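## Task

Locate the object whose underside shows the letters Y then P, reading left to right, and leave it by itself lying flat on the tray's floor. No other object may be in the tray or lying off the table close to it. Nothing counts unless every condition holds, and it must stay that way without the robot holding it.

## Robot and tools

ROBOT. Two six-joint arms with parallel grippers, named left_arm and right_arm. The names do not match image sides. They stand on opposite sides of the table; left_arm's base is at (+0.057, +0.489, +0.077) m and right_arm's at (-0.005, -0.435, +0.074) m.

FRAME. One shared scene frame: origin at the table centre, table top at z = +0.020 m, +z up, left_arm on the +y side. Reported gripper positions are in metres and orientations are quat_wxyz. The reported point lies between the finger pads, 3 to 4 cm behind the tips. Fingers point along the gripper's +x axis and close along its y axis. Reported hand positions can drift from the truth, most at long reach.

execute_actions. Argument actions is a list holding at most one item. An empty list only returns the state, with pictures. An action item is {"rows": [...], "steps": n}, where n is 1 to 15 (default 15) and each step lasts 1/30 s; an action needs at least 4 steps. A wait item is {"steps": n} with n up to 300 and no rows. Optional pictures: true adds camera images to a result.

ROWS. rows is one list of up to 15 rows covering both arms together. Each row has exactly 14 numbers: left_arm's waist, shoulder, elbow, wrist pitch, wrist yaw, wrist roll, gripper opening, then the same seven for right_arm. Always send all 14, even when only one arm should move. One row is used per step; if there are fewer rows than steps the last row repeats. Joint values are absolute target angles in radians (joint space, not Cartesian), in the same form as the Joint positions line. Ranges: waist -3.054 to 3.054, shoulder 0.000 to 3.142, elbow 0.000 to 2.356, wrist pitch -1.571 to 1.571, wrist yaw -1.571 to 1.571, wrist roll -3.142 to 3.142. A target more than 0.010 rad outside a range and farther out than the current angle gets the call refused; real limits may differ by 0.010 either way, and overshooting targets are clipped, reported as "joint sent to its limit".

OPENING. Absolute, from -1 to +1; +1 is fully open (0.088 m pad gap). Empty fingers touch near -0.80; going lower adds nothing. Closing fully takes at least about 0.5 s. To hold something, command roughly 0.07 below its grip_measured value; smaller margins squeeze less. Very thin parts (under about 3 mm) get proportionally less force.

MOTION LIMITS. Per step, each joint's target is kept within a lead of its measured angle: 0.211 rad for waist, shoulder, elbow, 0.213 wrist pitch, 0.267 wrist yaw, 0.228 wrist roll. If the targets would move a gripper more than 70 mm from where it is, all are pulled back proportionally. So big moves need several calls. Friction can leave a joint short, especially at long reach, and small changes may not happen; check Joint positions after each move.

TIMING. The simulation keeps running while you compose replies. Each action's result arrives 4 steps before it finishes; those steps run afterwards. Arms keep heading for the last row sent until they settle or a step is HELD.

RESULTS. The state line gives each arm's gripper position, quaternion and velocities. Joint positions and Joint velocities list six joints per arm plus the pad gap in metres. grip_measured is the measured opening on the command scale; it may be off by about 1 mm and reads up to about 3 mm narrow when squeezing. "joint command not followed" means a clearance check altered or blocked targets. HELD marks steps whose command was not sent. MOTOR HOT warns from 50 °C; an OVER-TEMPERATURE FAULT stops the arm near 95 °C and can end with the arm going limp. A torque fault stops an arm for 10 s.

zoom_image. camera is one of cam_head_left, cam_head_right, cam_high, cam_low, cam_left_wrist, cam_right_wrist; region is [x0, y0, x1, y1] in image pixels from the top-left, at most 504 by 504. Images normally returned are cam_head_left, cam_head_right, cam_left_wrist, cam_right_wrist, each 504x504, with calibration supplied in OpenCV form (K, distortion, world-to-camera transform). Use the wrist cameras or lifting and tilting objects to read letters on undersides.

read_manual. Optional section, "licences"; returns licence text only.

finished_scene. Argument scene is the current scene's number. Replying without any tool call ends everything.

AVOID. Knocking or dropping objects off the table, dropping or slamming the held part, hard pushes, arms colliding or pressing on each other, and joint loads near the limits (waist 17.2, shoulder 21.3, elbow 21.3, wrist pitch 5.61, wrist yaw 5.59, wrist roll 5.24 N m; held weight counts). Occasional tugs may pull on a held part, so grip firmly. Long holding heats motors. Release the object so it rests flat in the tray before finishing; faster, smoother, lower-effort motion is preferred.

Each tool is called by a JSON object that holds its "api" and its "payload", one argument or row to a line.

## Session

{"api": "execute_actions", "payload": {
  "actions": []
}}

Scene clock: 0.00 s of 4730.00 s.
left_arm: end_effector_position=(+0.2270, +0.3595, +0.2816) grip_measured=-0.794 end_effector_quat_wxyz=(+0.569, +0.623, -0.090, -0.528) end_effector_velocity=(-0.004, -0.000, -0.003) end_effector_angular_velocity=(-0.004, +0.028, -0.004) | right_arm: end_effector_position=(+0.3149, -0.4379, +0.3495) grip_measured=-0.783 end_effector_quat_wxyz=(-0.795, -0.354, -0.293, +0.396) end_effector_velocity=(-0.002, +0.002, -0.002) end_effector_angular_velocity=(+0.013, +0.015, +0.013)
Joint positions: left_arm=[ 1.192  0.689  0.71  -0.801  0.658  1.864  0.   ] | right_arm=[-0.865  1.419  1.515 -1.179  0.564  1.31   0.001]
Joint velocities: left_arm=[-0.002 -0.002 -0.002 -0.022  0.007 -0.007  0.   ] | right_arm=[-0.002 -0.002 -0.002 -0.007 -0.022 -0.007 -0.   ]
Heat: left arm: hottest shoulder 32 °C (+0.0 °C/min); right arm: hottest elbow 33 °C (+0.0 °C/min).
camera_calibration (this result's frames):
cam_left_wrist: T_world_to_cam=[[-0.537931, 0.310157, -0.783857, 0.234305], [0.552493, 0.83202, -0.0499401, -0.380089], [0.636696, -0.45994, -0.61893, 0.269058], [0, 0, 0, 1]] pos_world=[0.164728, 0.367321, 0.331208]
cam_right_wrist: T_world_to_cam=[[-0.806081, -0.490642, -0.330913, 0.168679], [-0.396088, 0.862735, -0.314329, 0.646564], [0.439714, -0.122304, -0.889772, 0.199972], [0, 0, 0, 1]] pos_world=[0.304135, -0.450595, 0.436981]

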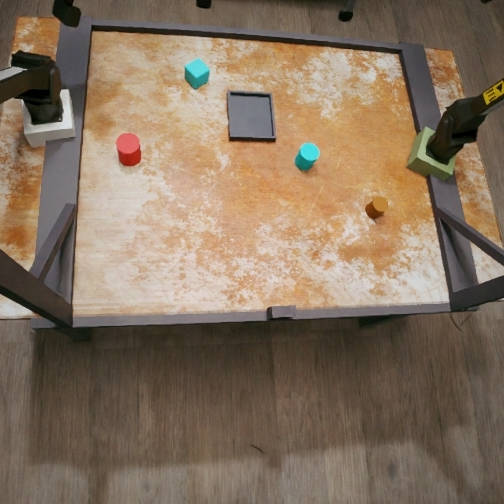

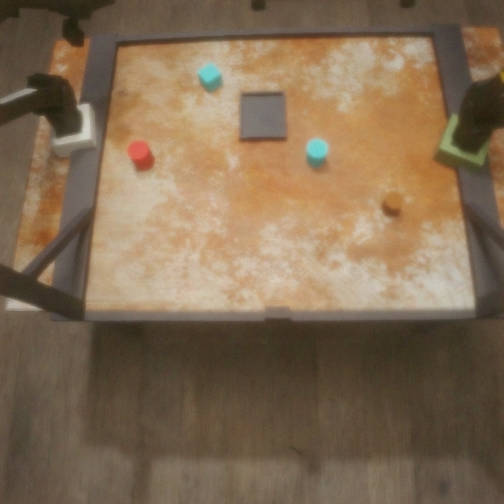

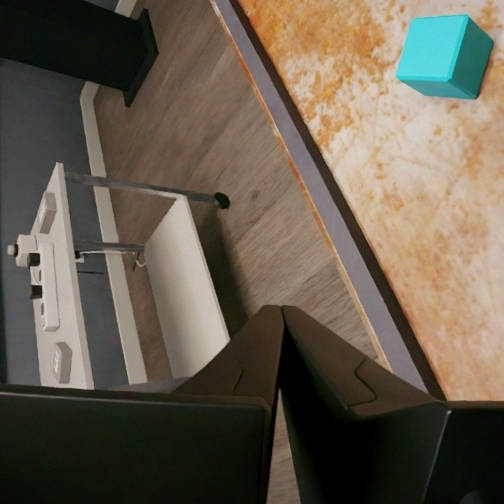

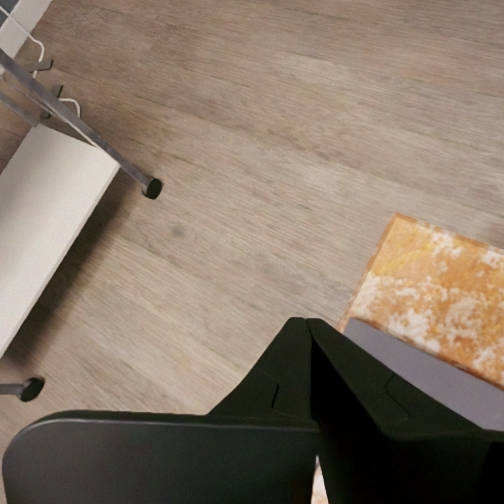

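{"api": "zoom_image", "payload": {
  "camera": "cam_head_left",
  "region": [165, 45, 245, 125]
}}

{"api": "zoom_image", "payload": {
  "camera": "cam_head_left",
  "region": [90, 110, 170, 190]
}}

{"api": "zoom_image", "payload": {
  "camera": "cam_head_left",
  "region": [265, 115, 345, 195]
}}

{"api": "zoom_image", "payload": {
  "camera": "cam_head_left",
  "region": [335, 170, 415, 250]
}}

{"api": "zoom_image", "payload": {
  "camera": "cam_head_left",
  "region": [212, 75, 292, 155]
}}

Region (165, 45, 245, 125) of cam_head_left's 504x504 image, scaled by 6.300, with more detail than that image has.

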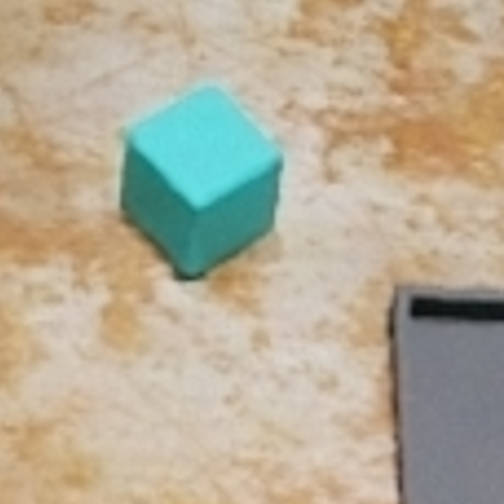

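Region (90, 110, 170, 190) of cam_head_left's 504x504 image, scaled by 6.300, with more detail than that image has.

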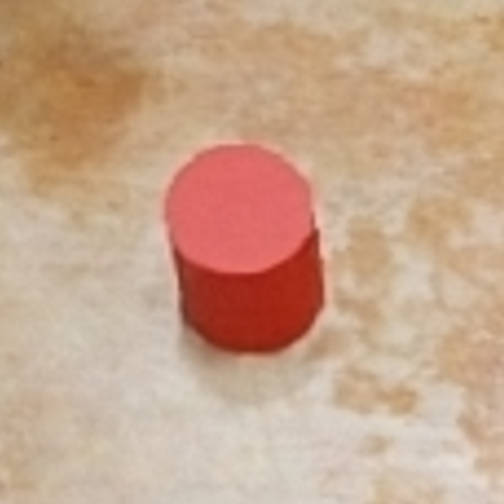

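Region (265, 115, 345, 195) of cam_head_left's 504x504 image, scaled by 6.300, with more detail than that image has.

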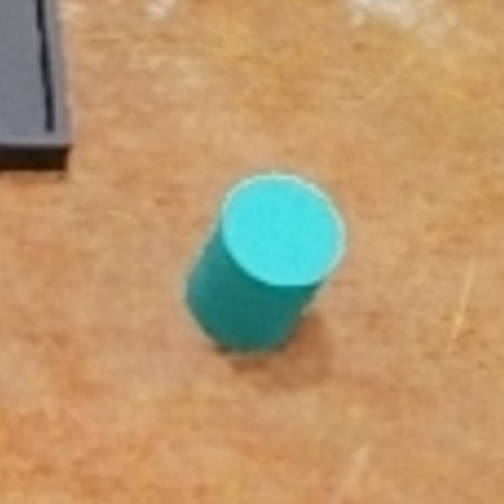

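Region (335, 170, 415, 250) of cam_head_left's 504x504 image, scaled by 6.300, with more detail than that image has.

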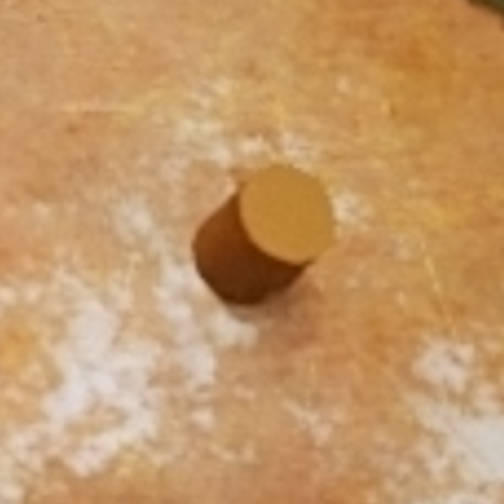

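Region (212, 75, 292, 155) of cam_head_left's 504x504 image, scaled by 6.300, with more detail than that image has.

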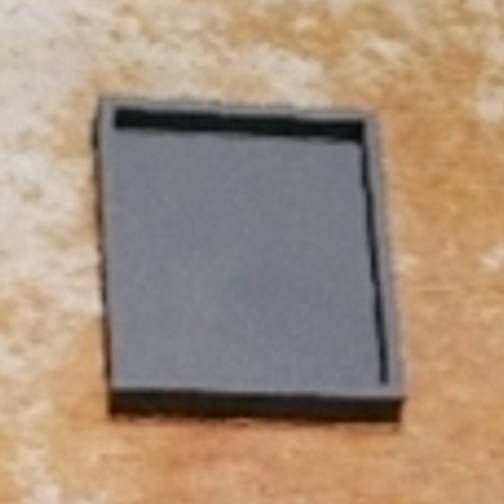

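{"api": "execute_actions", "payload": {
  "actions": [
    {"rows": [[0.234,1.95,1.438,-1.059,0.0,1.25,1.0,0.512,1.869,1.341,-1.043,0.0,0.0,1.0]], "steps": 15}
  ]
}}

{"api": "execute_actions", "payload": {
  "actions": [
    {"steps": 30}
  ],
  "pictures": true
}}

Scene clock: 2.77 s of 4730.00 s.
left_arm: end_effector_position=(+0.2610, +0.2528, +0.3111) grip_measured=+0.425 end_effector_quat_wxyz=(+0.511, +0.630, +0.140, -0.568) end_effector_velocity=(-0.103, -0.581, +0.010) end_effector_angular_velocity=(+0.271, +0.124, -1.103) | right_arm: end_effector_position=(+0.3097, -0.2851, +0.2226) grip_measured=+0.450 end_effector_quat_wxyz=(+0.784, +0.172, +0.574, -0.160) end_effector_velocity=(-0.179, +0.424, -0.347) end_effector_angular_velocity=(+0.067, +1.291, +2.098)
Joint positions: left_arm=[ 0.554  1.326  1.335 -1.044  0.032  1.295  0.06 ] | right_arm=[-0.584  1.67   1.399 -1.07   0.193  0.983  0.061]
Joint velocities: left_arm=[-1.658  1.595  1.346 -0.022 -0.359 -0.432  0.175] | right_arm=[ 0.906  0.838 -0.173  0.125 -0.96  -1.018  0.175]
Heat: left arm: hottest shoulder 32 °C (+0.0 °C/min); right arm: hottest elbow 33 °C (+0.0 °C/min).
Steps of this call (steps 1 to 72: nothing new was sent; steps 73 to 83: the first 11 steps of this action). Readings (joint positions):
73: left_arm=[1.155 0.725 0.748 -0.866 0.585 1.810] | right_arm=[-0.857 1.428 1.506 -1.167 0.550 1.289]
74: left_arm=[1.091 0.781 0.806 -0.927 0.507 1.743] | right_arm=[-0.837 1.436 1.496 -1.148 0.519 1.261]
76: left_arm=[0.965 0.910 0.927 -0.988 0.348 1.610] | right_arm=[-0.784 1.475 1.471 -1.120 0.448 1.203]
80: left_arm=[0.725 1.152 1.168 -1.039 0.088 1.364] | right_arm=[-0.672 1.586 1.421 -1.087 0.302 1.080]
83: the state above

Scene clock: 3.77 s of 4730.00 s.
left_arm: end_effector_position=(+0.2004, +0.1585, +0.1410) grip_measured=+0.998 end_effector_quat_wxyz=(+0.252, +0.661, +0.249, -0.662) end_effector_velocity=(-0.001, +0.002, +0.002) end_effector_angular_velocity=(+0.005, -0.006, +0.005) | right_arm: end_effector_position=(-0.0233, -0.0923, +0.1479) grip_measured=+1.000 end_effector_quat_wxyz=(+0.494, -0.503, +0.483, +0.519) end_effector_velocity=(-0.001, +0.001, -0.001) end_effector_angular_velocity=(+0.001, +0.022, -0.014)
Joint positions: left_arm=[ 0.237  1.943  1.435 -1.058  0.002  1.257  0.088] | right_arm=[ 0.512  1.853  1.353 -1.043 -0.004  0.006  0.088]
Joint velocities: left_arm=[-0.002 -0.007 -0.002 -0.007 -0.007 -0.007 -0.   ] | right_arm=[-0.007  0.002 -0.002  0.007 -0.022  0.007  0.   ]
Heat: left arm: hottest shoulder 33 °C (+0.0 °C/min); right arm: hottest elbow 33 °C (+0.0 °C/min).
Kept back: nothing.
Steps of this call (steps 1 to 4: the last 4 steps of your previous action; steps 5 to 30: the robot went on to your last target). Readings (joint positions):
1: left_arm=[0.501 1.375 1.370 -1.043 0.025 1.284] | right_arm=[-0.552 1.698 1.394 -1.066 0.163 0.947]
2: left_arm=[0.449 1.421 1.393 -1.043 0.020 1.278] | right_arm=[-0.518 1.726 1.389 -1.061 0.136 0.908]
4: left_arm=[0.357 1.512 1.413 -1.048 0.015 1.270] | right_arm=[-0.441 1.775 1.377 -1.055 0.089 0.819]
8: left_arm=[0.253 1.730 1.432 -1.051 0.010 1.260] | right_arm=[-0.251 1.836 1.359 -1.048 0.033 0.603]
30: the state above
camera_calibration (this result's frames):
cam_left_wrist: T_world_to_cam=[[-0.703638, 0.710475, 0.0109058, 0.0298176], [0.673879, 0.66237, 0.327342, -0.255763], [0.225345, 0.23768, -0.944843, 0.124329], [0, 0, 0, 1]] pos_world=[0.165317, 0.118674, 0.200868]
cam_right_wrist: T_world_to_cam=[[0.99438, 0.0968569, -0.0427558, 0.0523983], [0.105338, -0.945666, 0.307602, -0.096072], [-0.0106394, -0.310377, -0.950554, 0.19277], [0, 0, 0, 1]] pos_world=[-0.0399328, -0.0360957, 0.215031]

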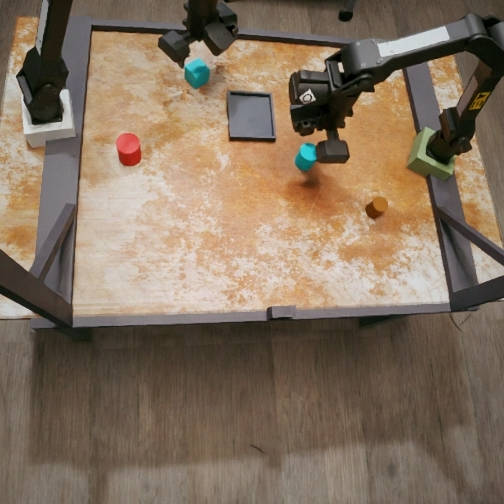

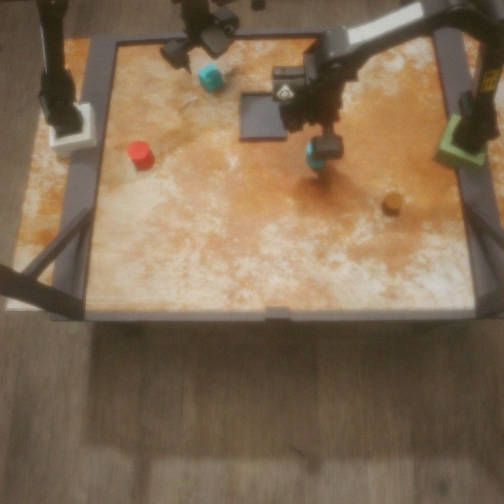

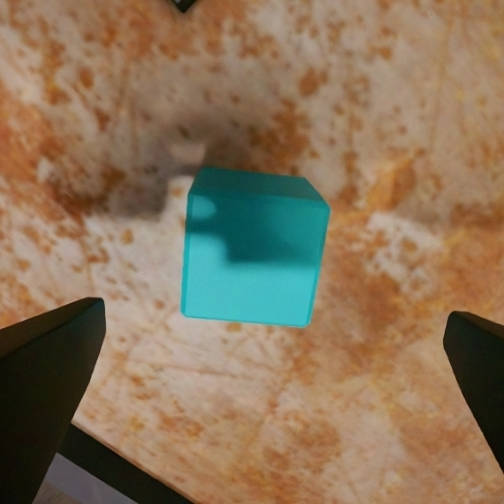

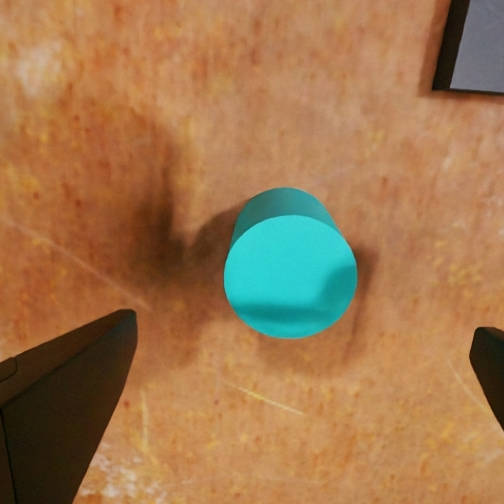

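{"api": "execute_actions", "payload": {
  "actions": [
    {"rows": [[0.240,1.95,1.43,-1.05,0,1.30,1.0,0.517,1.865,1.345,-1.035,0,0.0,1.0],[0.240,1.962,1.418,-1.03,0,1.30,1.0,0.517,1.878,1.332,-1.01,0,0.0,1.0],[0.240,1.976,1.405,-1.005,0,1.30,1.0,0.517,1.893,1.317,-0.985,0,0.0,1.0],[0.240,1.99,1.392,-0.98,0,1.30,1.0,0.517,1.908,1.302,-0.96,0,0.0,1.0],[0.240,2.004,1.379,-0.955,0,1.30,1.0,0.517,1.923,1.287,-0.935,0,0.0,1.0],[0.240,2.018,1.366,-0.93,0,1.30,1.0,0.517,1.938,1.272,-0.91,0,0.0,1.0],[0.240,2.032,1.353,-0.905,0,1.30,1.0,0.517,1.953,1.257,-0.885,0,0.0,1.0],[0.240,2.046,1.34,-0.88,0,1.30,1.0,0.517,1.968,1.242,-0.86,0,0.0,1.0],[0.240,2.059,1.327,-0.855,0,1.30,1.0,0.517,1.982,1.228,-0.835,0,0.0,1.0],[0.240,2.071,1.315,-0.832,0,1.30,1.0,0.517,1.995,1.215,-0.812,0,0.0,1.0],[0.240,2.081,1.306,-0.815,0,1.30,1.0,0.517,2.005,1.205,-0.795,0,0.0,1.0],[0.240,2.088,1.299,-0.803,0,1.30,1.0,0.517,2.012,1.198,-0.781,0,0.0,1.0]], "steps": 15}
  ]
}}

{"api": "execute_actions", "payload": {
  "actions": [
    {"rows": [[0.240,2.088,1.299,-0.803,0,1.30,1.0,0.517,2.012,1.198,-0.781,0,0.0,1.0],[0.240,2.088,1.299,-0.803,0,1.30,1.0,0.517,2.012,1.198,-0.781,0,0.0,1.0],[0.240,2.088,1.299,-0.803,0,1.30,0.6,0.517,2.012,1.198,-0.781,0,0.0,0.6],[0.240,2.088,1.299,-0.803,0,1.30,0.3,0.517,2.012,1.198,-0.781,0,0.0,0.3],[0.240,2.088,1.299,-0.803,0,1.30,0.0,0.517,2.012,1.198,-0.781,0,0.0,0.03]], "steps": 15}
  ],
  "pictures": true
}}

Scene clock: 5.33 s of 4730.00 s.
left_arm: end_effector_position=(+0.2031, +0.1526, +0.0856) grip_measured=+0.998 end_effector_quat_wxyz=(+0.240, +0.665, +0.237, -0.666) end_effector_velocity=(-0.018, +0.035, -0.231) end_effector_angular_velocity=(+0.201, +0.095, -0.010) | right_arm: end_effector_position=(-0.0240, -0.0890, +0.0887) grip_measured=+1.000 end_effector_quat_wxyz=(+0.489, -0.509, +0.487, +0.515) end_effector_velocity=(+0.000, -0.051, -0.243) end_effector_angular_velocity=(-0.272, +0.007, +0.020)
Joint positions: left_arm=[ 0.237  2.041  1.343 -0.869  0.002  1.292  0.088] | right_arm=[ 0.513  1.959  1.246 -0.849 -0.004  0.005  0.088]
Joint velocities: left_arm=[-0.002  0.418 -0.383  0.579  0.007  0.007 -0.   ] | right_arm=[-0.002  0.447 -0.432  0.608 -0.022 -0.022  0.   ]
Heat: left arm: hottest shoulder 33 °C (+11.2 °C/min); right arm: hottest elbow 33 °C (+0.0 °C/min).
Steps of this call (steps 1 to 15: the robot went on to your last target; steps 16 to 36: nothing new was sent; steps 37 to 47: the first 11 steps of this action). Readings (joint positions):
37: left_arm=[0.237 1.943 1.435 -1.058 0.002 1.260] | right_arm=[0.512 1.853 1.353 -1.043 -0.004 0.005]
38: left_arm=[0.237 1.943 1.434 -1.054 0.002 1.269] | right_arm=[0.512 1.854 1.351 -1.036 -0.004 0.005]
40: left_arm=[0.237 1.950 1.425 -1.021 0.002 1.281] | right_arm=[0.512 1.861 1.340 -1.002 -0.004 0.005]
44: left_arm=[0.237 1.995 1.384 -0.936 0.002 1.291] | right_arm=[0.513 1.910 1.291 -0.917 -0.004 0.005]
47: the state above

Scene clock: 5.83 s of 4730.00 s.
left_arm: end_effector_position=(+0.2029, +0.1542, +0.0658) grip_measured=+0.096 end_effector_quat_wxyz=(+0.237, +0.665, +0.239, -0.666) end_effector_velocity=(-0.003, +0.003, +0.001) end_effector_angular_velocity=(+0.013, +0.013, +0.020) | right_arm: end_effector_position=(-0.0239, -0.0917, +0.0677) grip_measured=+0.116 end_effector_quat_wxyz=(+0.486, -0.512, +0.489, +0.512) end_effector_velocity=(-0.006, -0.002, +0.000) end_effector_angular_velocity=(-0.009, +0.022, -0.000)
Joint positions: left_arm=[ 0.238  2.076  1.308 -0.806  0.001  1.294  0.044] | right_arm=[ 0.514  1.998  1.208 -0.783 -0.004  0.005  0.045]
Joint velocities: left_arm=[-0.002 -0.002  0.002 -0.022  0.007 -0.022 -0.06 ] | right_arm=[ 0.007 -0.002 -0.002 -0.007 -0.022  0.007 -0.054]
Heat: left arm: hottest shoulder 33 °C (+10.3 °C/min); right arm: hottest shoulder 33 °C (+0.0 °C/min).
Steps of this call (steps 1 to 4: the last 4 steps of your previous action; steps 5 to 15: the first 11 steps of this action). Readings (joint positions):
5: left_arm=[0.237 2.075 1.311 -0.818 0.001 1.294] | right_arm=[0.513 1.998 1.209 -0.796 -0.004 0.005]
6: left_arm=[0.237 2.075 1.311 -0.812 0.001 1.294] | right_arm=[0.513 1.998 1.208 -0.792 -0.004 0.005]
8: left_arm=[0.238 2.075 1.310 -0.807 0.001 1.294] | right_arm=[0.513 1.998 1.208 -0.786 -0.004 0.005]
12: left_arm=[0.238 2.076 1.308 -0.807 0.001 1.294] | right_arm=[0.513 1.998 1.208 -0.785 -0.004 0.005]
15: the state above
camera_calibration (this result's frames):
cam_left_wrist: T_world_to_cam=[[-0.677413, 0.735409, 0.0168937, 0.0259307], [0.697936, 0.635301, 0.330572, -0.230914], [0.232373, 0.235724, -0.94363, 0.0525754], [0, 0, 0, 1]] pos_world=[0.166512, 0.115237, 0.125507]
cam_right_wrist: T_world_to_cam=[[0.994204, 0.0982236, -0.0437072, 0.0497249], [0.107217, -0.935832, 0.335743, -0.0717637], [-0.00792468, -0.338483, -0.940939, 0.113533], [0, 0, 0, 1]] pos_world=[-0.0408428, -0.033614, 0.133095]

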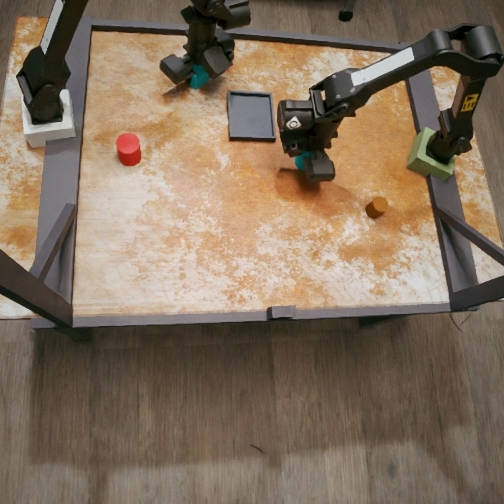

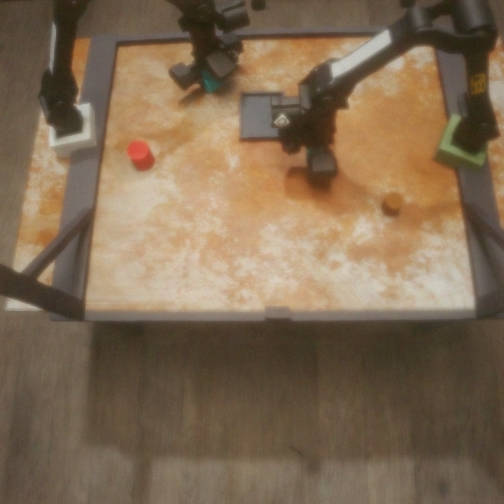

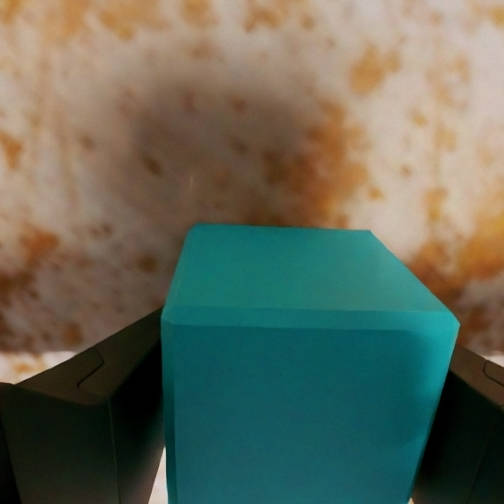

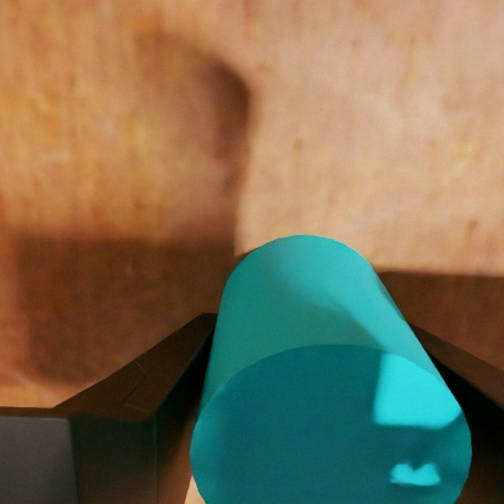

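{"api": "execute_actions", "payload": {
  "actions": [
    {"steps": 4}
  ]
}}

Scene clock: 5.97 s of 4730.00 s.
left_arm: end_effector_position=(+0.2030, +0.1540, +0.0658) grip_measured=+0.076 end_effector_quat_wxyz=(+0.238, +0.665, +0.239, -0.666) end_effector_velocity=(+0.001, -0.001, +0.000) end_effector_angular_velocity=(-0.004, -0.010, +0.005) | right_arm: end_effector_position=(-0.0239, -0.0916, +0.0677) grip_measured=+0.084 end_effector_quat_wxyz=(+0.486, -0.512, +0.489, +0.512) end_effector_velocity=(-0.000, -0.000, +0.001) end_effector_angular_velocity=(-0.003, +0.007, +0.005)
Joint positions: left_arm=[ 0.238  2.076  1.308 -0.805  0.001  1.294  0.043] | right_arm=[ 0.514  1.998  1.208 -0.783 -0.004  0.005  0.043]
Joint velocities: left_arm=[-0.002 -0.002 -0.002  0.007 -0.007 -0.007 -0.   ] | right_arm=[-0.002 -0.002  0.002 -0.007 -0.007 -0.007 -0.   ]
Heat: left arm: hottest shoulder 33 °C (+10.1 °C/min); right arm: hottest shoulder 33 °C (+0.0 °C/min).
Kept back: nothing.
Steps of this call (steps 1 to 4: the last 4 steps of your previous action). Readings (joint positions):
1: left_arm=[0.238 2.076 1.308 -0.806 0.001 1.294] | right_arm=[0.514 1.998 1.208 -0.783 -0.004 0.005]
2: left_arm=[0.238 2.076 1.308 -0.805 0.001 1.294] | right_arm=[0.514 1.998 1.208 -0.783 -0.004 0.005]
4: the state above

{"api": "execute_actions", "payload": {
  "actions": [
    {"rows": [[0.238,2.03,1.308,-0.805,0,1.294,0,0.514,1.955,1.208,-0.783,0,0,0],[0.238,1.985,1.308,-0.805,0,1.26,0,0.514,1.91,1.208,-0.783,0,0,0],[0.238,1.94,1.308,-0.805,0,1.20,0,0.514,1.87,1.208,-0.783,0,0,0],[0.238,1.895,1.308,-0.805,0,1.14,0,0.514,1.825,1.208,-0.783,0,0,0],[0.21,1.85,1.308,-0.805,0,1.08,0,0.50,1.78,1.208,-0.783,0,0,0],[0.17,1.805,1.308,-0.805,0,1.02,0,0.49,1.74,1.208,-0.783,0,0,0],[0.13,1.76,1.308,-0.805,0,0.96,0,0.48,1.695,1.208,-0.783,0,0,0],[0.09,1.715,1.308,-0.805,0,0.90,0,0.47,1.65,1.208,-0.783,0,0,0],[0.05,1.67,1.295,-0.805,0,0.84,0,0.46,1.61,1.20,-0.783,0,0,0],[0.01,1.625,1.28,-0.805,0,0.78,0,0.45,1.565,1.19,-0.783,0,0,0],[-0.03,1.58,1.265,-0.77,0,0.72,0,0.44,1.52,1.18,-0.75,0,0,0],[-0.07,1.535,1.25,-0.73,0,0.66,0,0.43,1.48,1.17,-0.71,0,0,0],[-0.11,1.49,1.235,-0.68,0,0.60,0,0.42,1.435,1.16,-0.66,0,0,0],[-0.15,1.445,1.22,-0.63,0,0.54,0,0.41,1.39,1.15,-0.61,0,0,0],[-0.19,1.40,1.20,-0.58,0,0.48,0,0.40,1.35,1.14,-0.56,0,0,0]], "steps": 15}
  ]
}}

{"api": "execute_actions", "payload": {
  "actions": [
    {"rows": [[-0.22,1.355,1.18,-0.52,0,0.42,0,0.394,1.31,1.125,-0.50,0,0,0],[-0.241,1.31,1.16,-0.46,0,0.36,0,0.394,1.27,1.11,-0.44,0,0,0],[-0.241,1.265,1.14,-0.40,0,0.30,0,0.394,1.23,1.095,-0.38,0,0,0],[-0.241,1.22,1.12,-0.34,0,0.24,0,0.394,1.19,1.08,-0.32,0,0,0],[-0.241,1.175,1.10,-0.28,0,0.18,0,0.394,1.15,1.065,-0.26,0,0,0],[-0.241,1.13,1.08,-0.22,0,0.12,0,0.394,1.115,1.05,-0.20,0,0,0],[-0.241,1.09,1.06,-0.16,0,0.06,0,0.394,1.08,1.035,-0.14,0,0,0],[-0.241,1.05,1.04,-0.10,0,0,0,0.394,1.05,1.02,-0.09,0,0,0],[-0.241,1.02,1.02,-0.05,0,0,0,0.394,1.02,1.01,-0.04,0,0,0],[-0.241,1.0,1.0,0,0,0,0,0.394,1.0,1.0,0,0,0,0]], "steps": 15}
  ]
}}

{"api": "execute_actions", "payload": {
  "actions": [
    {"steps": 8}
  ],
  "pictures": true
}}

Scene clock: 7.27 s of 4730.00 s.
left_arm: end_effector_position=(+0.1546, +0.1185, +0.1962) grip_measured=+0.077 end_effector_quat_wxyz=(+0.444, +0.592, +0.191, -0.645) end_effector_velocity=(-0.465, -0.117, +0.447) end_effector_angular_velocity=(-1.565, +0.233, +0.342) | right_arm: end_effector_position=(-0.0083, -0.0730, +0.1909) grip_measured=+0.084 end_effector_quat_wxyz=(+0.581, -0.399, +0.401, +0.585) end_effector_velocity=(+0.118, +0.022, +0.453) end_effector_angular_velocity=(+1.551, +0.003, -0.321)
Joint positions: left_arm=[ 0.082  1.707  1.3   -0.796 -0.004  0.879  0.043] | right_arm=[ 0.468  1.629  1.204 -0.777 -0.004  0.005  0.043]
Joint velocities: left_arm=[-1.248 -1.331 -0.183  0.3    0.007 -1.707 -0.   ] | right_arm=[-0.325 -1.341 -0.09   0.3    0.007 -0.007 -0.   ]
Heat: left arm: hottest shoulder 34 °C (+16.5 °C/min); right arm: hottest shoulder 33 °C (+0.0 °C/min).
Steps of this call (steps 1 to 15: the robot went on to your last target; steps 16 to 28: nothing new was sent; steps 29 to 39: the first 11 steps of this action). Readings (joint positions):
29: left_arm=[0.238 2.071 1.308 -0.805 0.001 1.294] | right_arm=[0.514 1.993 1.208 -0.783 -0.004 0.005]
30: left_arm=[0.238 2.061 1.308 -0.805 0.001 1.291] | right_arm=[0.514 1.984 1.207 -0.783 -0.004 0.005]
32: left_arm=[0.238 2.016 1.304 -0.805 0.001 1.234] | right_arm=[0.514 1.942 1.205 -0.783 -0.004 0.005]
36: left_arm=[0.190 1.844 1.304 -0.805 -0.004 1.044] | right_arm=[0.498 1.770 1.205 -0.783 -0.004 0.005]
39: the state above

Scene clock: 7.77 s of 4730.00 s.
left_arm: end_effector_position=(+0.0345, +0.1389, +0.4504) grip_measured=+0.077 end_effector_quat_wxyz=(+0.682, +0.050, +0.010, -0.730) end_effector_velocity=(+0.011, +0.198, +0.356) end_effector_angular_velocity=(-1.519, +0.675, +0.050) | right_arm: end_effector_position=(+0.0162, -0.0852, +0.4449) grip_measured=+0.084 end_effector_quat_wxyz=(+0.727, -0.028, +0.034, +0.685) end_effector_velocity=(-0.011, -0.179, +0.385) end_effector_angular_velocity=(+1.581, -0.104, +0.005)
Joint positions: left_arm=[-0.237  1.049  1.05  -0.087  0.002  0.055  0.043] | right_arm=[ 0.398  1.045  1.038 -0.081 -0.003  0.005  0.043]
Joint velocities: left_arm=[-0.007 -0.857 -0.33   1.033 -0.007 -0.579 -0.   ] | right_arm=[-0.002 -0.769 -0.188  1.004 -0.007 -0.007  0.   ]
Heat: left arm: hottest shoulder 34 °C (+15.5 °C/min); right arm: hottest shoulder 33 °C (+0.0 °C/min).
Steps of this call (steps 1 to 4: the last 4 steps of your previous action; steps 5 to 15: the first 11 steps of this action). Readings (joint positions):
5: left_arm=[-0.132 1.480 1.234 -0.632 -0.001 0.575] | right_arm=[0.417 1.418 1.164 -0.612 -0.004 0.005]
6: left_arm=[-0.170 1.434 1.216 -0.583 0.001 0.514] | right_arm=[0.409 1.377 1.153 -0.562 -0.003 0.005]
8: left_arm=[-0.221 1.340 1.178 -0.474 0.005 0.392] | right_arm=[0.401 1.296 1.127 -0.452 -0.003 0.005]
12: left_arm=[-0.237 1.159 1.101 -0.242 0.002 0.150] | right_arm=[0.399 1.140 1.071 -0.223 -0.003 0.005]
15: the state above

Scene clock: 8.03 s of 4730.00 s.
left_arm: end_effector_position=(+0.0348, +0.1497, +0.4646) grip_measured=+0.077 end_effector_quat_wxyz=(+0.683, +0.004, -0.003, -0.730) end_effector_velocity=(+0.001, -0.005, -0.024) end_effector_angular_velocity=(+0.020, +0.050, +0.015) | right_arm: end_effector_position=(+0.0156, -0.0968, +0.4648) grip_measured=+0.084 end_effector_quat_wxyz=(+0.728, +0.004, -0.001, +0.686) end_effector_velocity=(+0.002, +0.005, -0.032) end_effector_angular_velocity=(-0.042, -0.005, -0.010)
Joint positions: left_arm=[-0.238  1.     1.011 -0.012  0.002  0.009  0.043] | right_arm=[ 0.398  0.997  1.014 -0.01  -0.003  0.005  0.043]
Joint velocities: left_arm=[-0.007 -0.002 -0.085  0.066 -0.022 -0.051 -0.   ] | right_arm=[-0.002 -0.002 -0.095  0.051  0.007 -0.007 -0.   ]
Heat: left arm: hottest shoulder 34 °C (+14.9 °C/min); right arm: hottest shoulder 33 °C (+0.0 °C/min).
Kept back: nothing.
Steps of this call (steps 1 to 4: the last 4 steps of your previous action; steps 5 to 8: the robot went on to your last target). Readings (joint positions):
1: left_arm=[-0.237 1.027 1.042 -0.059 0.002 0.040] | right_arm=[0.398 1.025 1.034 -0.054 -0.003 0.005]
2: left_arm=[-0.237 1.012 1.038 -0.039 0.002 0.030] | right_arm=[0.398 1.010 1.032 -0.036 -0.003 0.005]
4: left_arm=[-0.238 1.000 1.029 -0.020 0.002 0.018] | right_arm=[0.398 0.997 1.028 -0.017 -0.003 0.005]
8: the state above
camera_calibration (this result's frames):
cam_left_wrist: T_world_to_cam=[[-0.995583, 0.0810248, 0.0474337, 0.00341292], [-0.0177688, 0.333481, -0.942589, 0.419067], [-0.0921914, -0.939269, -0.330568, 0.371444], [0, 0, 0, 1]] pos_world=[0.0450881, 0.208858, 0.517634]
cam_right_wrist: T_world_to_cam=[[0.99877, -0.0194069, 0.0456203, -0.024691], [0.0366873, -0.329597, -0.943409, 0.44026], [0.0333449, 0.943922, -0.328479, 0.324543], [0, 0, 0, 1]] pos_world=[-0.00231318, -0.161714, 0.523078]

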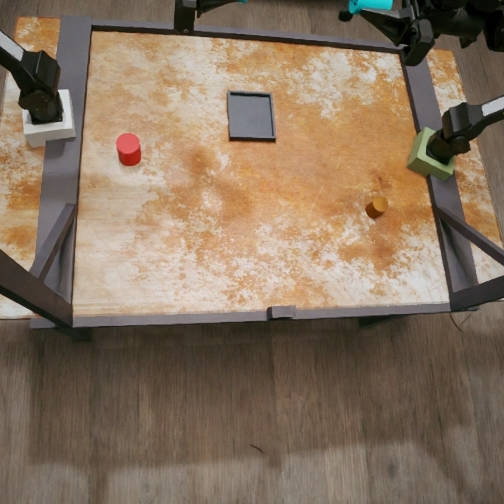

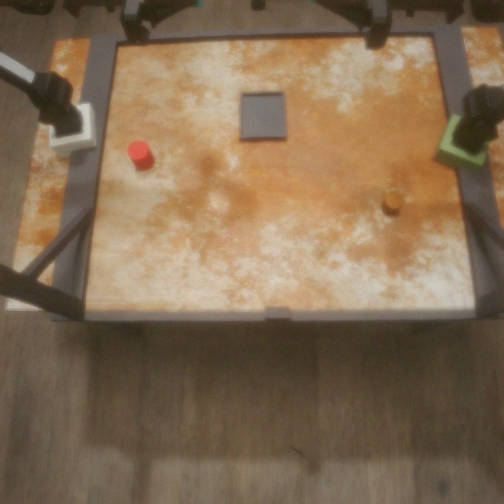

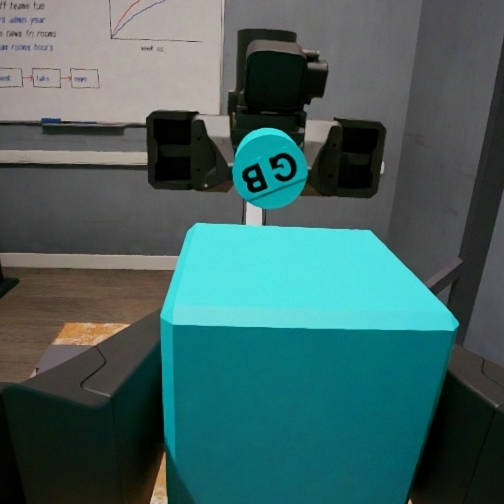

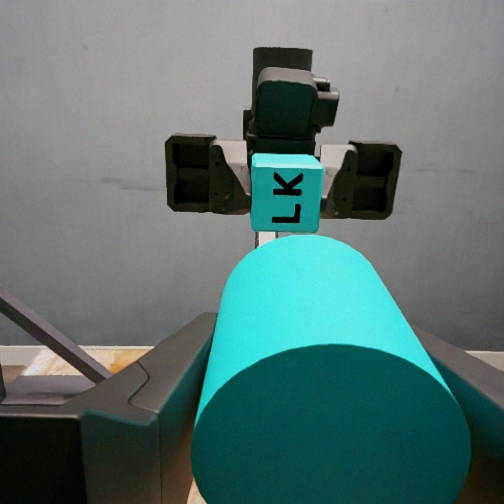

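{"api": "execute_actions", "payload": {
  "actions": [
    {"rows": [[-0.26,1.0,1.012,-0.05,0,0,0,0.42,1.0,1.015,-0.05,0,0,0],[-0.29,1.0,1.014,-0.10,0,0,0,0.46,1.0,1.02,-0.10,0,0,0],[-0.32,1.02,1.016,-0.15,0,0,0,0.505,1.02,1.025,-0.15,0,0,0],[-0.35,1.05,1.018,-0.20,0,0,0,0.55,1.05,1.03,-0.20,0,0,0],[-0.38,1.08,1.02,-0.25,0,0,0,0.595,1.09,1.035,-0.25,0,0,0],[-0.41,1.115,1.023,-0.30,0,0,0,0.64,1.13,1.04,-0.30,0,0,0],[-0.44,1.15,1.026,-0.35,0,0,0,0.685,1.17,1.045,-0.35,0,0,0],[-0.47,1.19,1.029,-0.40,0,0,0,0.73,1.21,1.05,-0.40,0,0,0],[-0.50,1.23,1.032,-0.45,0,0,0,0.775,1.25,1.057,-0.45,0,0,0],[-0.53,1.27,1.035,-0.50,0,0,0,0.82,1.29,1.064,-0.50,0,0,0],[-0.568,1.31,1.038,-0.55,0,0,0,0.865,1.33,1.071,-0.55,0,0,0],[-0.568,1.35,1.041,-0.60,0,0,0,0.91,1.37,1.078,-0.60,0,0,0],[-0.568,1.39,1.044,-0.65,0,0,0,0.955,1.41,1.085,-0.65,0,0,0],[-0.568,1.425,1.047,-0.69,0,0,0,1.0,1.455,1.092,-0.69,0,0,0],[-0.568,1.46,1.05,-0.72,0,0,0,1.045,1.50,1.10,-0.72,0,0,0]], "steps": 15}
  ]
}}

{"api": "execute_actions", "payload": {
  "actions": [
    {"rows": [[-0.568,1.507,1.068,-0.741,0,0,0,1.09,1.553,1.13,-0.747,0,0,0],[-0.568,1.554,1.087,-0.762,0,0,0,1.126,1.606,1.16,-0.775,0,0,0],[-0.568,1.60,1.105,-0.783,0,0,0,1.126,1.659,1.19,-0.80,0,0,0],[-0.568,1.647,1.123,-0.80,0,0,0,1.126,1.712,1.22,-0.83,0,0,0],[-0.568,1.694,1.142,-0.825,0,0,0,1.126,1.765,1.25,-0.857,0,0,0],[-0.568,1.74,1.16,-0.845,0,0,0,1.126,1.818,1.28,-0.885,0,0,0],[-0.568,1.787,1.178,-0.866,0,0,0,1.126,1.871,1.31,-0.912,0,0,0],[-0.568,1.834,1.197,-0.887,0,0,0,1.126,1.924,1.342,-0.94,0,0,0],[-0.568,1.88,1.215,-0.907,0,0,0,1.126,1.977,1.373,-0.967,0,0,0],[-0.568,1.895,1.20,-0.88,0,0,0,1.126,1.992,1.357,-0.94,0,0,0],[-0.568,1.91,1.185,-0.853,0,0,0,1.126,2.006,1.341,-0.915,0,0,0],[-0.568,1.924,1.17,-0.826,0,0,0,1.126,2.02,1.325,-0.89,0,0,0],[-0.568,1.938,1.156,-0.80,0,0,0,1.126,2.033,1.31,-0.865,0,0,0],[-0.568,1.95,1.143,-0.778,0,0,0,1.126,2.044,1.297,-0.843,0,0,0],[-0.568,1.96,1.132,-0.76,0,0,0,1.126,2.053,1.286,-0.826,0,0,0]], "steps": 15}
  ]
}}

{"api": "execute_actions", "payload": {
  "actions": [
    {"rows": [[-0.568,1.966,1.126,-0.75,0,0,0,1.126,2.058,1.28,-0.816,0,0,0],[-0.568,1.969,1.123,-0.744,0,0,0,1.126,2.061,1.277,-0.811,0,0,0]], "steps": 12}
  ],
  "pictures": true
}}

Scene clock: 11.47 s of 4730.00 s.
left_arm: end_effector_position=(-0.0510, +0.1485, +0.3158) grip_measured=+0.077 end_effector_quat_wxyz=(+0.563, +0.244, +0.174, -0.770) end_effector_velocity=(-0.305, +0.118, -0.641) end_effector_angular_velocity=(+2.451, -0.793, -0.914) | right_arm: end_effector_position=(-0.0980, -0.0852, +0.3312) grip_measured=+0.084 end_effector_quat_wxyz=(+0.588, -0.214, +0.167, +0.762) end_effector_velocity=(-0.405, -0.081, -0.556) end_effector_angular_velocity=(-2.157, -0.566, +1.138)
Joint positions: left_arm=[-0.482  1.209  1.024 -0.425 -0.003  0.006  0.043] | right_arm=[ 0.721  1.201  1.047 -0.395  0.002  0.005  0.043]
Joint velocities: left_arm=[-0.916  1.16   0.012 -1.429 -0.007  0.007 -0.   ] | right_arm=[ 1.136  1.053  0.09  -1.267 -0.007  0.007  0.   ]
Heat: left arm: hottest shoulder 34 °C (+10.5 °C/min); right arm: hottest elbow 34 °C (+5.2 °C/min).
Steps of this call (steps 1 to 30: the robot went on to your last target; steps 31 to 90: nothing new was sent; then 0.07 s passed at rest; steps 91 to 101: the first 11 steps of this action). Readings (joint positions):
91: left_arm=[-0.241 1.000 1.009 -0.010 0.000 0.006] | right_arm=[0.400 0.997 1.011 -0.008 -0.002 0.005]
92: left_arm=[-0.250 1.000 1.010 -0.031 -0.002 0.006] | right_arm=[0.410 0.997 1.013 -0.032 0.001 0.005]
94: left_arm=[-0.288 1.007 1.012 -0.103 -0.003 0.006] | right_arm=[0.462 1.004 1.019 -0.104 0.002 0.005]
98: left_arm=[-0.397 1.098 1.023 -0.280 -0.003 0.006] | right_arm=[0.612 1.099 1.041 -0.266 0.002 0.005]
101: the state above

Scene clock: 11.97 s of 4730.00 s.
left_arm: end_effector_position=(-0.0699, +0.1821, +0.1160) grip_measured=+0.077 end_effector_quat_wxyz=(+0.402, +0.571, +0.380, -0.607) end_effector_velocity=(+0.025, +0.055, -0.297) end_effector_angular_velocity=(+0.865, -0.381, +0.006) | right_arm: end_effector_position=(-0.2277, -0.1497, +0.1209) grip_measured=+0.084 end_effector_quat_wxyz=(+0.322, -0.611, +0.301, +0.657) end_effector_velocity=(+0.009, -0.012, -0.323) end_effector_angular_velocity=(-0.723, -0.555, +0.005)
Joint positions: left_arm=[-0.565  1.832  1.179 -0.859  0.002  0.006  0.043] | right_arm=[ 1.122  1.917  1.324 -0.906 -0.002  0.005  0.043]
Joint velocities: left_arm=[-0.002  0.95  -0.002  0.007 -0.022 -0.007 -0.   ] | right_arm=[-0.002  1.057  0.154 -0.007 -0.007 -0.007 -0.   ]
Heat: left arm: hottest shoulder 34 °C (+10.0 °C/min); right arm: hottest elbow 34 °C (+5.0 °C/min).
Steps of this call (steps 1 to 4: the last 4 steps of your previous action; steps 5 to 15: the first 11 steps of this action). Readings (joint positions):
5: left_arm=[-0.561 1.407 1.033 -0.658 0.003 0.006] | right_arm=[0.925 1.388 1.077 -0.608 0.002 0.005]
6: left_arm=[-0.563 1.448 1.041 -0.691 0.003 0.006] | right_arm=[0.970 1.433 1.093 -0.648 0.002 0.005]
8: left_arm=[-0.564 1.534 1.071 -0.740 0.003 0.006] | right_arm=[1.054 1.544 1.146 -0.730 0.000 0.005]
12: left_arm=[-0.565 1.713 1.147 -0.830 0.002 0.006] | right_arm=[1.119 1.776 1.266 -0.863 -0.002 0.005]
15: the state above

Scene clock: 12.37 s of 4730.00 s.
left_arm: end_effector_position=(-0.0687, +0.1853, +0.0668) grip_measured=+0.077 end_effector_quat_wxyz=(+0.390, +0.590, +0.393, -0.588) end_effector_velocity=(-0.004, -0.010, +0.000) end_effector_angular_velocity=(-0.050, +0.013, +0.005) | right_arm: end_effector_position=(-0.2258, -0.1521, +0.0695) grip_measured=+0.084 end_effector_quat_wxyz=(+0.311, -0.635, +0.313, +0.634) end_effector_velocity=(-0.008, +0.007, +0.000) end_effector_angular_velocity=(+0.036, +0.037, -0.005)
Joint positions: left_arm=[-0.565  1.958  1.132 -0.75   0.002  0.006  0.043] | right_arm=[ 1.122  2.044  1.287 -0.817 -0.002  0.005  0.043]
Joint velocities: left_arm=[-0.002 -0.002 -0.002  0.051 -0.007 -0.007  0.   ] | right_arm=[ 0.002 -0.002 -0.002  0.051 -0.007  0.007 -0.   ]
Heat: left arm: hottest shoulder 34 °C (+9.7 °C/min); right arm: hottest elbow 34 °C (+4.9 °C/min).
Steps of this call (steps 1 to 4: the last 4 steps of your previous action; steps 5 to 12: the first 8 steps of this action). Readings (joint positions):
5: left_arm=[-0.565 1.929 1.153 -0.787 0.002 0.006] | right_arm=[1.122 2.019 1.305 -0.850 -0.002 0.005]
6: left_arm=[-0.565 1.939 1.147 -0.776 0.002 0.006] | right_arm=[1.122 2.028 1.299 -0.840 -0.002 0.005]
8: left_arm=[-0.565 1.952 1.137 -0.762 0.002 0.006] | right_arm=[1.122 2.040 1.291 -0.827 -0.002 0.005]
12: the state above
camera_calibration (this result's frames):
cam_left_wrist: T_world_to_cam=[[-0.942133, 0.334845, 0.0162276, -0.124919], [0.320621, 0.885859, 0.335345, -0.134115], [0.0979133, 0.321142, -0.941956, 0.0841717], [0, 0, 0, 1]] pos_world=[-0.082932, 0.133604, 0.126288]
cam_right_wrist: T_world_to_cam=[[0.759454, 0.649189, -0.0422196, 0.28717], [0.622606, -0.706469, 0.336546, 0.0439813], [0.188655, -0.281878, -0.94072, 0.146151], [0, 0, 0, 1]] pos_world=[-0.273048, -0.114159, 0.13481]

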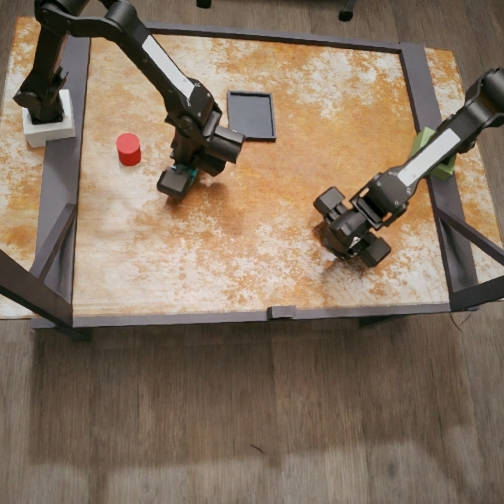

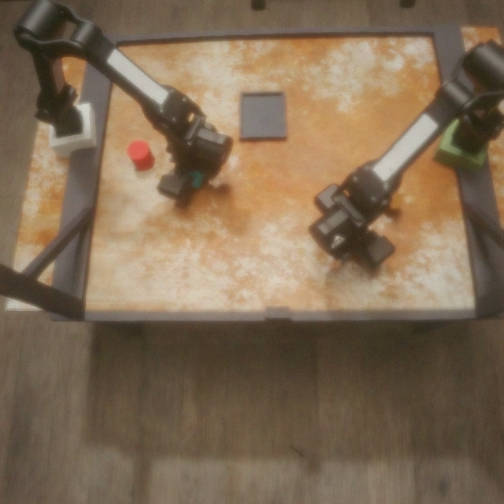

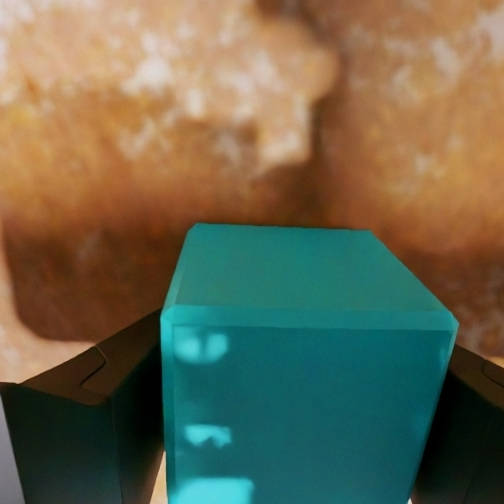

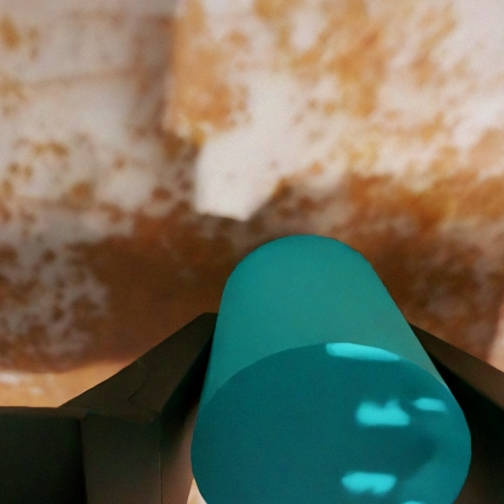

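{"api": "execute_actions", "payload": {
  "actions": [
    {"rows": [[-0.565,1.958,1.132,-0.75,0,0,0.3,1.122,2.044,1.287,-0.817,0,0,0.3],[-0.565,1.958,1.132,-0.75,0,0,0.6,1.122,2.044,1.287,-0.817,0,0,0.6],[-0.565,1.958,1.132,-0.75,0,0,1.0,1.122,2.044,1.287,-0.817,0,0,1.0],[-0.565,1.958,1.132,-0.75,0,0,1.0,1.122,2.044,1.287,-0.817,0,0,1.0],[-0.565,1.94,1.13,-0.765,0,0,1.0,1.122,2.025,1.285,-0.83,0,0,1.0],[-0.565,1.91,1.115,-0.785,0,0,1.0,1.122,2.0,1.27,-0.845,0,0,1.0],[-0.565,1.87,1.09,-0.805,0,0,1.0,1.122,1.965,1.245,-0.858,0,0,1.0],[-0.565,1.825,1.065,-0.825,0,0,1.0,1.122,1.925,1.215,-0.87,0,0,1.0],[-0.565,1.78,1.04,-0.845,0,0,1.0,1.122,1.885,1.185,-0.882,0,0,1.0],[-0.565,1.735,1.015,-0.865,0,0,1.0,1.122,1.845,1.155,-0.894,0,0,1.0],[-0.565,1.69,0.99,-0.885,0,0,1.0,1.122,1.805,1.125,-0.906,0,0,1.0],[-0.565,1.645,0.965,-0.905,0,0,1.0,1.122,1.765,1.095,-0.918,0,0,1.0],[-0.565,1.60,0.94,-0.925,0,0,1.0,1.122,1.725,1.065,-0.93,0,0,1.0],[-0.565,1.555,0.915,-0.945,0,0,1.0,1.122,1.685,1.035,-0.942,0,0,1.0],[-0.565,1.51,0.89,-0.963,0,0,1.0,1.122,1.645,1.01,-0.954,0,0,1.0]], "steps": 15}
  ]
}}

{"api": "execute_actions", "payload": {
  "actions": [
    {"rows": [[-0.568,1.465,0.865,-0.98,0,0,1.0,1.126,1.605,0.985,-0.965,0,0,1.0],[-0.568,1.42,0.84,-0.997,0,0,1.0,1.126,1.565,0.96,-0.975,0,0,1.0],[-0.568,1.38,0.815,-1.012,0,0,1.0,1.126,1.53,0.935,-0.985,0,0,1.0],[-0.568,1.345,0.795,-1.025,0,0,1.0,1.126,1.50,0.915,-0.993,0,0,1.0],[-0.568,1.32,0.782,-1.035,0,0,1.0,1.126,1.48,0.903,-0.998,0,0,1.0],[-0.568,1.308,0.775,-1.04,0,0,1.0,1.126,1.47,0.895,-1.0,0,0,1.0]], "steps": 15}
  ],
  "pictures": true
}}

Scene clock: 13.30 s of 4730.00 s.
left_arm: end_effector_position=(-0.0562, +0.2156, +0.0951) grip_measured=+0.964 end_effector_quat_wxyz=(+0.386, +0.595, +0.396, -0.583) end_effector_velocity=(+0.083, +0.194, +0.227) end_effector_angular_velocity=(-0.169, +0.046, +0.019) | right_arm: end_effector_position=(-0.2070, -0.1762, +0.0939) grip_measured=+0.975 end_effector_quat_wxyz=(+0.309, -0.639, +0.315, +0.630) end_effector_velocity=(+0.137, -0.176, +0.196) end_effector_angular_velocity=(+0.067, +0.061, -0.010)
Joint positions: left_arm=[-0.565  1.802  1.05  -0.839  0.002  0.006  0.086] | right_arm=[ 1.122  1.907  1.196 -0.876 -0.002  0.005  0.087]
Joint velocities: left_arm=[-0.002 -1.297 -0.618 -0.505 -0.022 -0.022  0.021] | right_arm=[-0.002 -1.165 -0.745 -0.33  -0.007  0.007  0.022]
Heat: left arm: hottest shoulder 35 °C (+13.5 °C/min); right arm: hottest elbow 34 °C (+4.5 °C/min).
Steps of this call (steps 1 to 4: the last 4 steps of your previous action; steps 5 to 15: the robot went on to your last target; steps 16 to 17: nothing new was sent; steps 18 to 28: the first 11 steps of this action). Readings (joint positions):
18: left_arm=[-0.565 1.958 1.131 -0.746 0.002 0.006] | right_arm=[1.122 2.044 1.287 -0.813 -0.002 0.005]
19: left_arm=[-0.565 1.958 1.131 -0.746 0.002 0.006] | right_arm=[1.122 2.044 1.287 -0.813 -0.002 0.005]
21: left_arm=[-0.565 1.958 1.131 -0.746 0.002 0.006] | right_arm=[1.122 2.044 1.287 -0.813 -0.002 0.005]
25: left_arm=[-0.565 1.916 1.109 -0.783 0.002 0.006] | right_arm=[1.122 2.008 1.264 -0.839 -0.002 0.005]
28: the state above

Scene clock: 13.80 s of 4730.00 s.
left_arm: end_effector_position=(-0.0188, +0.3061, +0.1453) grip_measured=+0.998 end_effector_quat_wxyz=(+0.392, +0.587, +0.391, -0.591) end_effector_velocity=(+0.012, +0.028, -0.001) end_effector_angular_velocity=(+0.040, -0.024, +0.005) | right_arm: end_effector_position=(-0.1507, -0.2485, +0.1408) grip_measured=+1.000 end_effector_quat_wxyz=(+0.312, -0.632, +0.311, +0.637) end_effector_velocity=(+0.018, -0.024, -0.007) end_effector_angular_velocity=(-0.053, -0.032, +0.005)
Joint positions: left_arm=[-0.565  1.322  0.791 -1.033  0.002  0.006  0.088] | right_arm=[ 1.122  1.481  0.913 -0.995 -0.002  0.005  0.088]
Joint velocities: left_arm=[-0.002 -0.085 -0.066 -0.066 -0.007 -0.007  0.   ] | right_arm=[-0.002 -0.056 -0.081 -0.037 -0.007 -0.007  0.   ]
Heat: left arm: hottest shoulder 35 °C (+13.0 °C/min); right arm: hottest elbow 34 °C (+4.3 °C/min).
Steps of this call (steps 1 to 4: the last 4 steps of your previous action; steps 5 to 15: the first 11 steps of this action). Readings (joint positions):
5: left_arm=[-0.565 1.575 0.936 -0.932 0.002 0.006] | right_arm=[1.122 1.702 1.062 -0.935 -0.002 0.005]
6: left_arm=[-0.565 1.531 0.912 -0.951 0.002 0.006] | right_arm=[1.122 1.663 1.035 -0.946 -0.002 0.005]
8: left_arm=[-0.565 1.445 0.862 -0.986 0.002 0.006] | right_arm=[1.122 1.588 0.984 -0.967 -0.002 0.005]
12: left_arm=[-0.565 1.338 0.801 -1.028 0.002 0.006] | right_arm=[1.122 1.494 0.924 -0.992 -0.002 0.005]
15: the state above
camera_calibration (this result's frames):
cam_left_wrist: T_world_to_cam=[[-0.942064, 0.335014, 0.0167857, -0.119715], [0.322016, 0.889234, 0.324913, -0.282943], [0.0939239, 0.311494, -0.945595, 0.117748], [0, 0, 0, 1]] pos_world=[-0.0327261, 0.255031, 0.205283]
cam_right_wrist: T_world_to_cam=[[0.759188, 0.64953, -0.041752, 0.295677], [0.624706, -0.709164, 0.326847, -0.0938308], [0.182688, -0.274221, -0.944155, 0.173336], [0, 0, 0, 1]] pos_world=[-0.197524, -0.21106, 0.20667]

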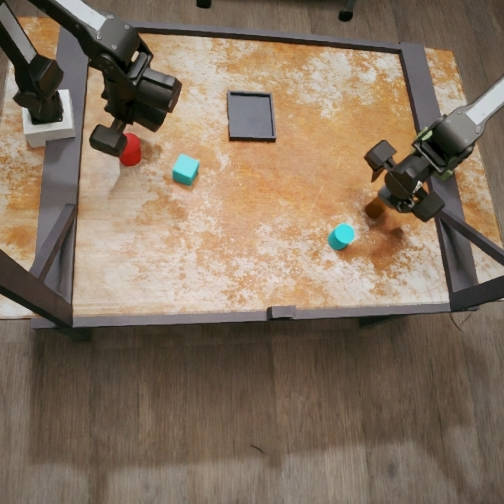

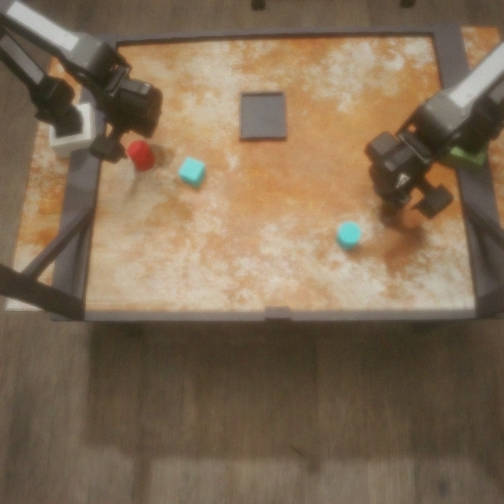

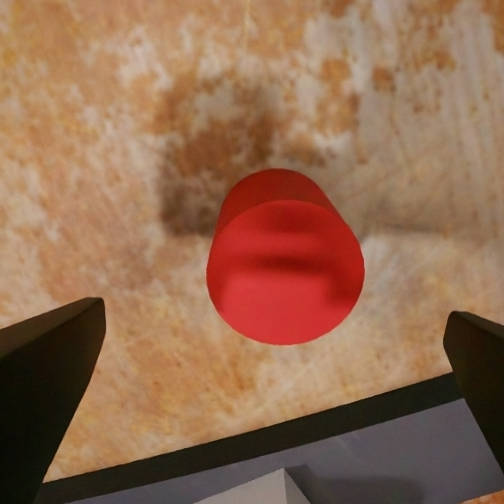

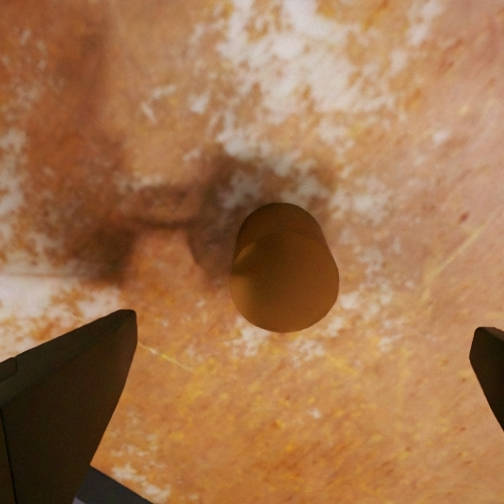

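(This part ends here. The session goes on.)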